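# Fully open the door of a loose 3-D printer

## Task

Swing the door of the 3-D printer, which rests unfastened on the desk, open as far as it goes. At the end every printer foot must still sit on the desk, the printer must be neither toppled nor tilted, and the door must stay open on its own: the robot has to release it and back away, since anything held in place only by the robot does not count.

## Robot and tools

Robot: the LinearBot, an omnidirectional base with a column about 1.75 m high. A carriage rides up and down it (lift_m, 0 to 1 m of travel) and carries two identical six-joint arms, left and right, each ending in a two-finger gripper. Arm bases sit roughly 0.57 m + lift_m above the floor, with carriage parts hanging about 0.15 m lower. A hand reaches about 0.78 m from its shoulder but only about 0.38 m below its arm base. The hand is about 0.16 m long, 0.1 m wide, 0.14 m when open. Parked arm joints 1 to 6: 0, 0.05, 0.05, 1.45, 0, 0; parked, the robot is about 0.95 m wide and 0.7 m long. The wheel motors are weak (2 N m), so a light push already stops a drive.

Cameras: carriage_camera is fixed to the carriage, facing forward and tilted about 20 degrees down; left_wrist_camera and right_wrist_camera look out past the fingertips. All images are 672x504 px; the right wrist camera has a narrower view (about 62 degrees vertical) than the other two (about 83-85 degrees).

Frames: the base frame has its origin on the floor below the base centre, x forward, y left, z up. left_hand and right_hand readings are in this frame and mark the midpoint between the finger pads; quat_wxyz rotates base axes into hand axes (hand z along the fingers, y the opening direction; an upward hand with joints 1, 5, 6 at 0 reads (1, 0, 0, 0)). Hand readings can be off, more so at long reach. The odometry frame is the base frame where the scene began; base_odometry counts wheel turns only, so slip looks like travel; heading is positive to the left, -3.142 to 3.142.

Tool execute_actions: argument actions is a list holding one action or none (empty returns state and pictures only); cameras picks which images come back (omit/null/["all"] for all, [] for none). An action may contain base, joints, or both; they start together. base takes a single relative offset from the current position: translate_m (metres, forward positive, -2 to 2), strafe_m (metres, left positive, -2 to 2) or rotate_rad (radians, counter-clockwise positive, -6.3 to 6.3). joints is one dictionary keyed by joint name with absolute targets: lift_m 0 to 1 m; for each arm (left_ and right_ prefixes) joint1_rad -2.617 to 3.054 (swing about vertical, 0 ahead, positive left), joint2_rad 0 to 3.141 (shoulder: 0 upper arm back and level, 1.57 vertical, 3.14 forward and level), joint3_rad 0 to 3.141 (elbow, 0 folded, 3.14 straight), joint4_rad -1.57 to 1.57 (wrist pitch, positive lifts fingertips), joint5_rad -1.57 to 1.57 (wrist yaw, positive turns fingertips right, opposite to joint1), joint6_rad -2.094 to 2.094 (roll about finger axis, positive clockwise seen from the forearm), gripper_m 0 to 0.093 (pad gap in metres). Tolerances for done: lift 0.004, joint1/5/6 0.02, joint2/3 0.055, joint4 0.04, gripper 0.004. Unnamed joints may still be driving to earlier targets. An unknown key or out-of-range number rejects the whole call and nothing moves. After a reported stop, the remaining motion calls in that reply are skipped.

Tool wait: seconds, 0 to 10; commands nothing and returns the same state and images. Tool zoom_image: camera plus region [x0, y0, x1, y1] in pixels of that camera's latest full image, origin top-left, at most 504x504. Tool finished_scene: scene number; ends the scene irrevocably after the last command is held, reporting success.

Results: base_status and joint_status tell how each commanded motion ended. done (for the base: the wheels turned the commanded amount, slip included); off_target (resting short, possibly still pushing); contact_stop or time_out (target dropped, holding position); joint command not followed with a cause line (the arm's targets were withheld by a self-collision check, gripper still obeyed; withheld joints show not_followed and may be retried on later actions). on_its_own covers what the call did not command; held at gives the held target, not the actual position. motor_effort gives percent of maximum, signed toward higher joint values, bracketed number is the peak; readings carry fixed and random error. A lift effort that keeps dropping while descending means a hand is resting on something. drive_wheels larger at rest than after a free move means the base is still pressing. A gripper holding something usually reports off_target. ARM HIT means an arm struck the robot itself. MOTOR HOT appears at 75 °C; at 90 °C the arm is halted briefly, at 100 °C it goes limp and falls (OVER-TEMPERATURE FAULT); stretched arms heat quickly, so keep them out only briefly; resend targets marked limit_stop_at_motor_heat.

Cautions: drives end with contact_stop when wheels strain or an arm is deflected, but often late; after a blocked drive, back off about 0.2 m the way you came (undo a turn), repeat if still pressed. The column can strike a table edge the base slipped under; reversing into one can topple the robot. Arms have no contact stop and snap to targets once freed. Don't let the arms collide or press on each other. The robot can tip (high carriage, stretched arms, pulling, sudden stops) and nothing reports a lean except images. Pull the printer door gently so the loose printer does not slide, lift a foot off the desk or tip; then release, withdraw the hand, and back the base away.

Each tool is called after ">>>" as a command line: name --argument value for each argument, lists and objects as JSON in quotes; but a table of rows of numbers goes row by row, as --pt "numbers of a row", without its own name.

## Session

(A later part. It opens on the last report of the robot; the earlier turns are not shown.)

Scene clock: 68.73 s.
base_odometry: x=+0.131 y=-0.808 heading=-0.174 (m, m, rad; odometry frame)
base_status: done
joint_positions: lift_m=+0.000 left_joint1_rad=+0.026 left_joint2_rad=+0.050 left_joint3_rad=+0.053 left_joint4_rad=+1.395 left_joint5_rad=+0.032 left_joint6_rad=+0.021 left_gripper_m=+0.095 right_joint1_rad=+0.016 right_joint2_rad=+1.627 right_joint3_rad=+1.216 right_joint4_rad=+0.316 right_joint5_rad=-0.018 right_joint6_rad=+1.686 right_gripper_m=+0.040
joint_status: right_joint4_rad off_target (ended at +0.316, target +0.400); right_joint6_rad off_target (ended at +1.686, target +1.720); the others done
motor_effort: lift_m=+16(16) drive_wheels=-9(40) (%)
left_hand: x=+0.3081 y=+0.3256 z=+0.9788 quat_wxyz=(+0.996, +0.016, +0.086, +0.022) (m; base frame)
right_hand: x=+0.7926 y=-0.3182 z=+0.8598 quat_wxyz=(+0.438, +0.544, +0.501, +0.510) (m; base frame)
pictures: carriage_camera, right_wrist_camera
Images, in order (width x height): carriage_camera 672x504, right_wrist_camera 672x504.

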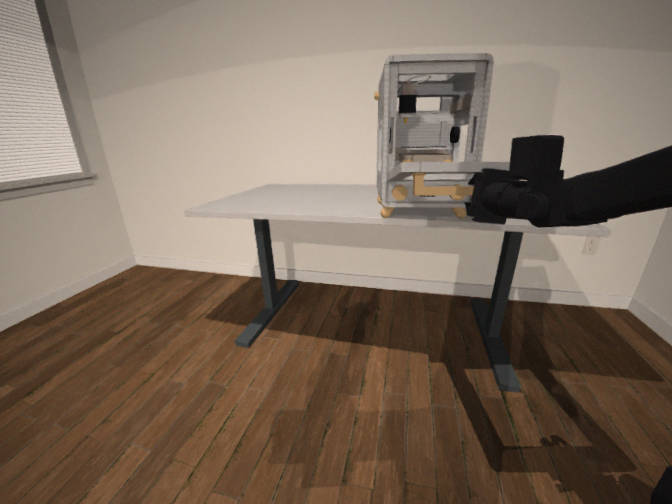

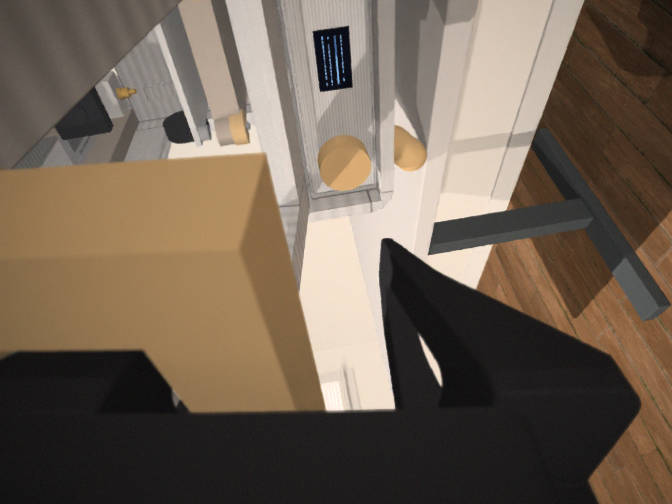

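>>> execute_actions --actions '[{"base":{"translate_m":0.06},"joints":{"right_joint4_rad":0.3,"right_joint6_rad":1.68,"right_gripper_m":0.044}}]' --cameras '["right_wrist_camera"]'

>>> execute_actions --actions '[{"base":{"translate_m":-0.03}}]' --cameras '["right_wrist_camera","carriage_camera"]'

Scene clock: 73.97 s.
base_odometry: x=+0.190 y=-0.819 heading=-0.175 (m, m, rad; odometry frame)
base_status: done
joint_positions: lift_m=+0.000 left_joint1_rad=+0.026 left_joint2_rad=+0.050 left_joint3_rad=+0.053 left_joint4_rad=+1.394 left_joint5_rad=+0.032 left_joint6_rad=+0.021 left_gripper_m=+0.095 right_joint1_rad=+0.005 right_joint2_rad=+1.590 right_joint3_rad=+1.208 right_joint4_rad=+0.267 right_joint5_rad=+0.016 right_joint6_rad=+1.672 right_gripper_m=+0.044
joint_status: all done
motor_effort: lift_m=+16(16) drive_wheels=-9(43) (%)
left_hand: x=+0.3084 y=+0.3256 z=+0.9788 quat_wxyz=(+0.996, +0.016, +0.087, +0.022) (m; base frame)
right_hand: x=+0.7836 y=-0.3303 z=+0.8626 quat_wxyz=(+0.449, +0.557, +0.498, +0.491) (m; base frame)
pictures: right_wrist_camera
Images, in order (width x height): right_wrist_camera 672x504.

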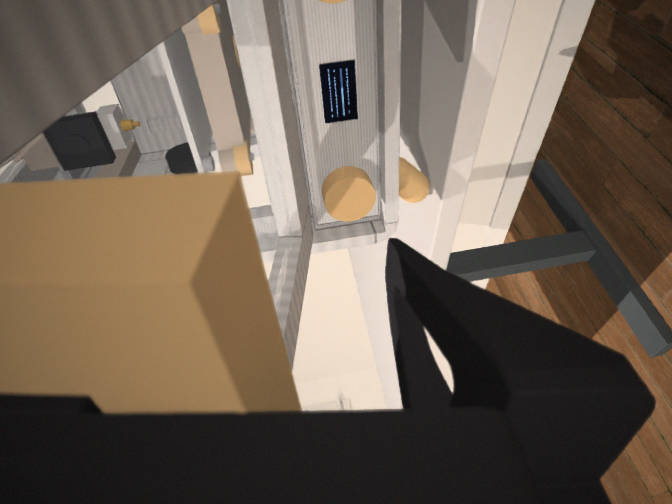

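Scene clock: 75.03 s.
base_odometry: x=+0.161 y=-0.814 heading=-0.174 (m, m, rad; odometry frame)
base_status: done
joint_positions: lift_m=+0.000 left_joint1_rad=+0.026 left_joint2_rad=+0.050 left_joint3_rad=+0.053 left_joint4_rad=+1.393 left_joint5_rad=+0.032 left_joint6_rad=+0.021 left_gripper_m=+0.095 right_joint1_rad=+0.003 right_joint2_rad=+1.658 right_joint3_rad=+1.208 right_joint4_rad=+0.310 right_joint5_rad=-0.013 right_joint6_rad=+1.650 right_gripper_m=+0.044
joint_status: not commanded
motor_effort: lift_m=+16(16) drive_wheels=+6(28) (%)
left_hand: x=+0.3085 y=+0.3256 z=+0.9787 quat_wxyz=(+0.996, +0.016, +0.087, +0.022) (m; base frame)
right_hand: x=+0.7978 y=-0.3263 z=+0.8387 quat_wxyz=(+0.441, +0.551, +0.516, +0.486) (m; base frame)
pictures: carriage_camera, right_wrist_camera
Images, in order (width x height): carriage_camera 672x504, right_wrist_camera 672x504.

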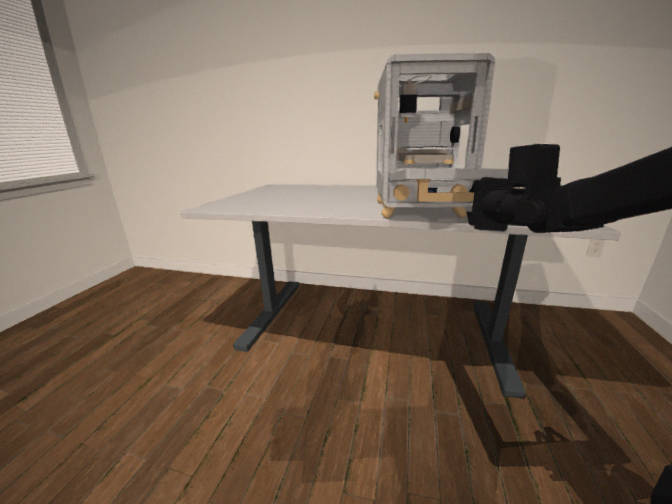

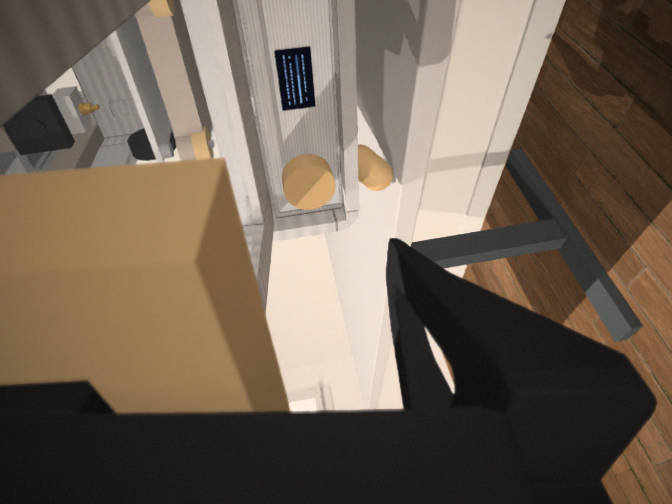

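>>> execute_actions --actions '[{"base":{"translate_m":-0.01},"joints":{"right_joint2_rad":1.57,"right_joint4_rad":0.36,"right_gripper_m":0.05}}]' --cameras '["right_wrist_camera","carriage_camera"]'

>>> zoom_image --camera "carriage_camera" --region '[370,120,590,250]'

Scene clock: 79.83 s.
base_odometry: x=+0.151 y=-0.811 heading=-0.174 (m, m, rad; odometry frame)
base_status: done
joint_positions: lift_m=+0.000 left_joint1_rad=+0.026 left_joint2_rad=+0.050 left_joint3_rad=+0.053 left_joint4_rad=+1.395 left_joint5_rad=+0.032 left_joint6_rad=+0.021 left_gripper_m=+0.095 right_joint1_rad=+0.003 right_joint2_rad=+1.588 right_joint3_rad=+1.208 right_joint4_rad=+0.282 right_joint5_rad=-0.003 right_joint6_rad=+1.662 right_gripper_m=+0.050
joint_status: right_joint4_rad off_target (ended at +0.282, target +0.360); the others done
motor_effort: lift_m=+16(16) drive_wheels=-4(39) (%)
left_hand: x=+0.3081 y=+0.3256 z=+0.9788 quat_wxyz=(+0.996, +0.016, +0.086, +0.022) (m; base frame)
right_hand: x=+0.7836 y=-0.3280 z=+0.8676 quat_wxyz=(+0.451, +0.546, +0.501, +0.497) (m; base frame)
pictures: carriage_camera, right_wrist_camera
Images, in order (width x height): carriage_camera 672x504, right_wrist_camera 672x504.

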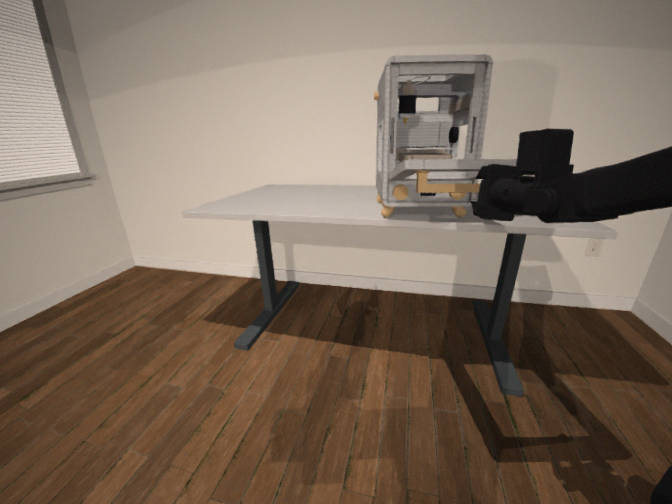

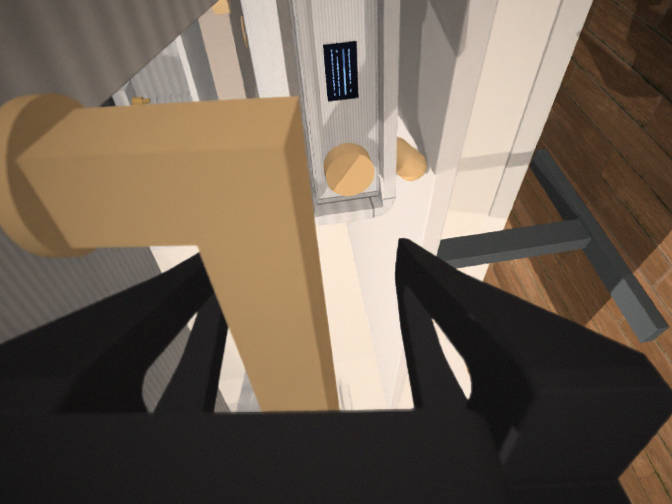

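Region (370, 120, 590, 250) of carriage_camera's 672x504 image, scaled by 2.291, with more detail than that image has; it fills the top 298 rows of this view, and the rest is white.

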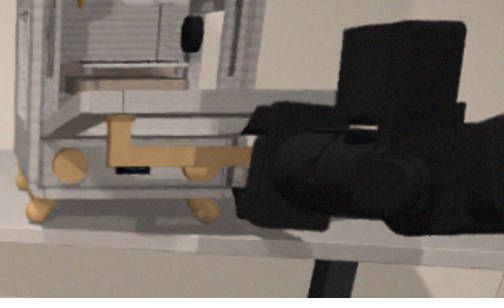

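Freed; back out.

>>> execute_actions --actions '[{"base":{"translate_m":-0.03},"joints":{"right_joint4_rad":0.26,"right_joint2_rad":1.59}}]' --cameras '["right_wrist_camera","carriage_camera"]'

Scene clock: 84.43 s.
base_odometry: x=+0.121 y=-0.806 heading=-0.174 (m, m, rad; odometry frame)
base_status: done
joint_positions: lift_m=+0.000 left_joint1_rad=+0.026 left_joint2_rad=+0.050 left_joint3_rad=+0.053 left_joint4_rad=+1.395 left_joint5_rad=+0.032 left_joint6_rad=+0.021 left_gripper_m=+0.095 right_joint1_rad=+0.003 right_joint2_rad=+1.603 right_joint3_rad=+1.208 right_joint4_rad=+0.159 right_joint5_rad=-0.002 right_joint6_rad=+1.663 right_gripper_m=+0.050
joint_status: right_joint4_rad off_target (ended at +0.159, target +0.260); the others done
motor_effort: lift_m=+16(16) drive_wheels=-8(33) (%)
left_hand: x=+0.3081 y=+0.3256 z=+0.9788 quat_wxyz=(+0.996, +0.016, +0.086, +0.022) (m; base frame)
right_hand: x=+0.7814 y=-0.3282 z=+0.8301 quat_wxyz=(+0.416, +0.579, +0.530, +0.458) (m; base frame)
pictures: carriage_camera, right_wrist_camera
Images, in order (width x height): carriage_camera 672x504, right_wrist_camera 672x504.

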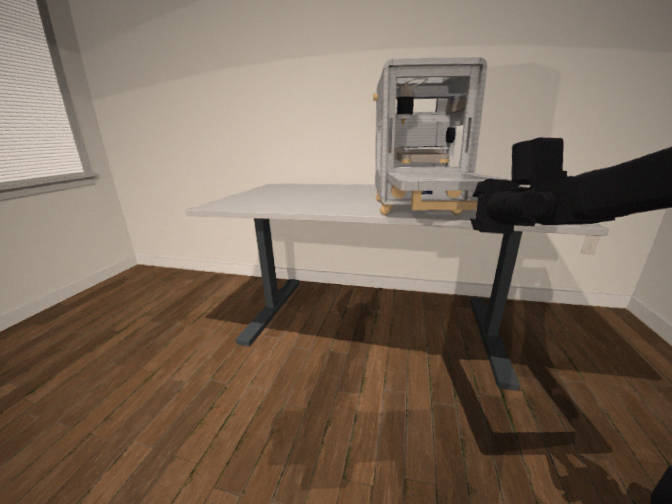

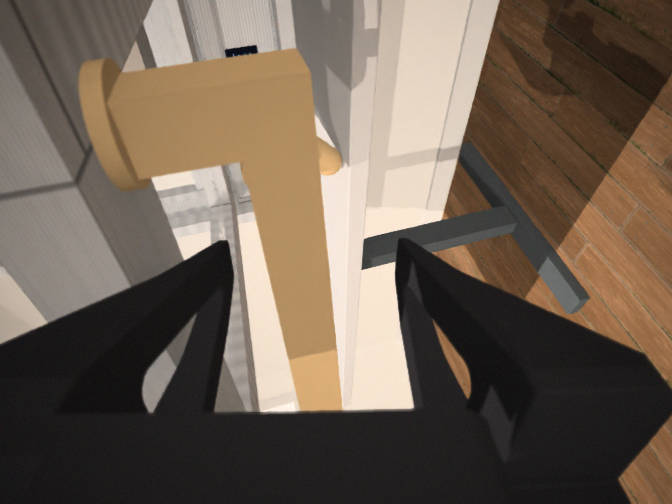

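>>> execute_actions --actions '[{"base":{"translate_m":-0.45},"joints":{"right_joint4_rad":0.16}}]' --cameras '["right_wrist_camera","carriage_camera"]'

>>> zoom_image --camera "carriage_camera" --region '[320,70,480,230]'

Scene clock: 89.40 s.
base_odometry: x=-0.322 y=-0.728 heading=-0.174 (m, m, rad; odometry frame)
base_status: done
joint_positions: lift_m=+0.000 left_joint1_rad=+0.026 left_joint2_rad=+0.050 left_joint3_rad=+0.053 left_joint4_rad=+1.395 left_joint5_rad=+0.032 left_joint6_rad=+0.021 left_gripper_m=+0.095 right_joint1_rad=+0.003 right_joint2_rad=+1.601 right_joint3_rad=+1.208 right_joint4_rad=+0.150 right_joint5_rad=+0.001 right_joint6_rad=+1.670 right_gripper_m=+0.050
joint_status: all done
motor_effort: lift_m=+16(16) drive_wheels=-7(36) (%)
left_hand: x=+0.3081 y=+0.3256 z=+0.9788 quat_wxyz=(+0.996, +0.016, +0.086, +0.022) (m; base frame)
right_hand: x=+0.7805 y=-0.3287 z=+0.8290 quat_wxyz=(+0.413, +0.583, +0.529, +0.457) (m; base frame)
pictures: carriage_camera, right_wrist_camera
Images, in order (width x height): carriage_camera 672x504, right_wrist_camera 672x504.

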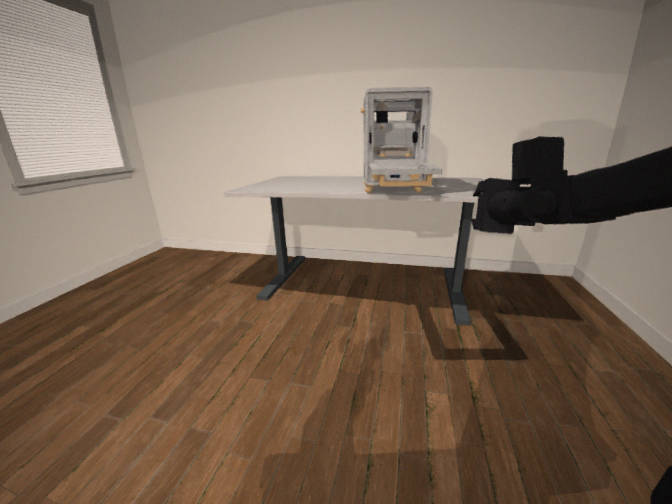

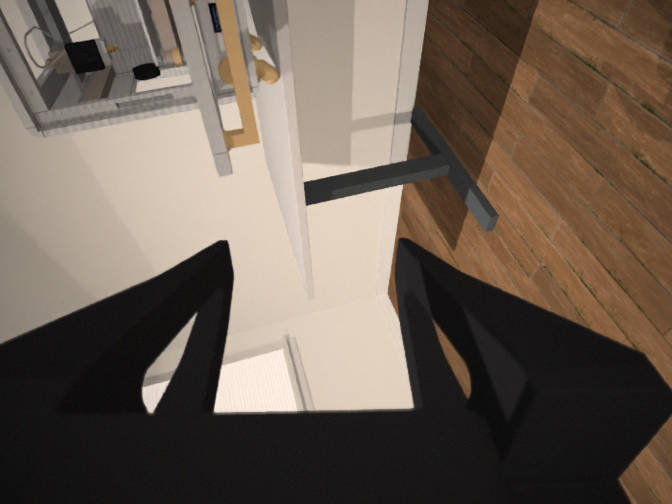

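Region (320, 70, 480, 230) of carriage_camera's 672x504 image, scaled by 3.150, with more detail than that image has.

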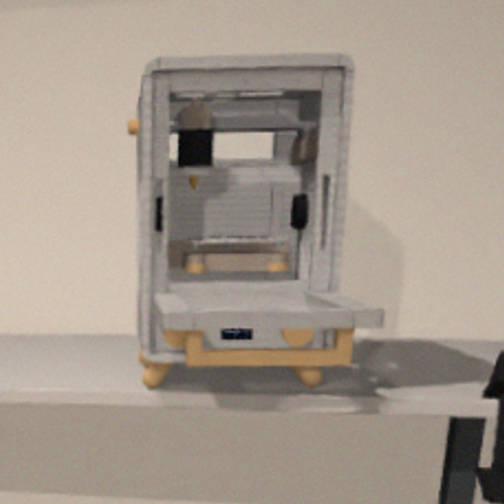

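>>> finished_scene --scene 2

The scene is finished: the task was done.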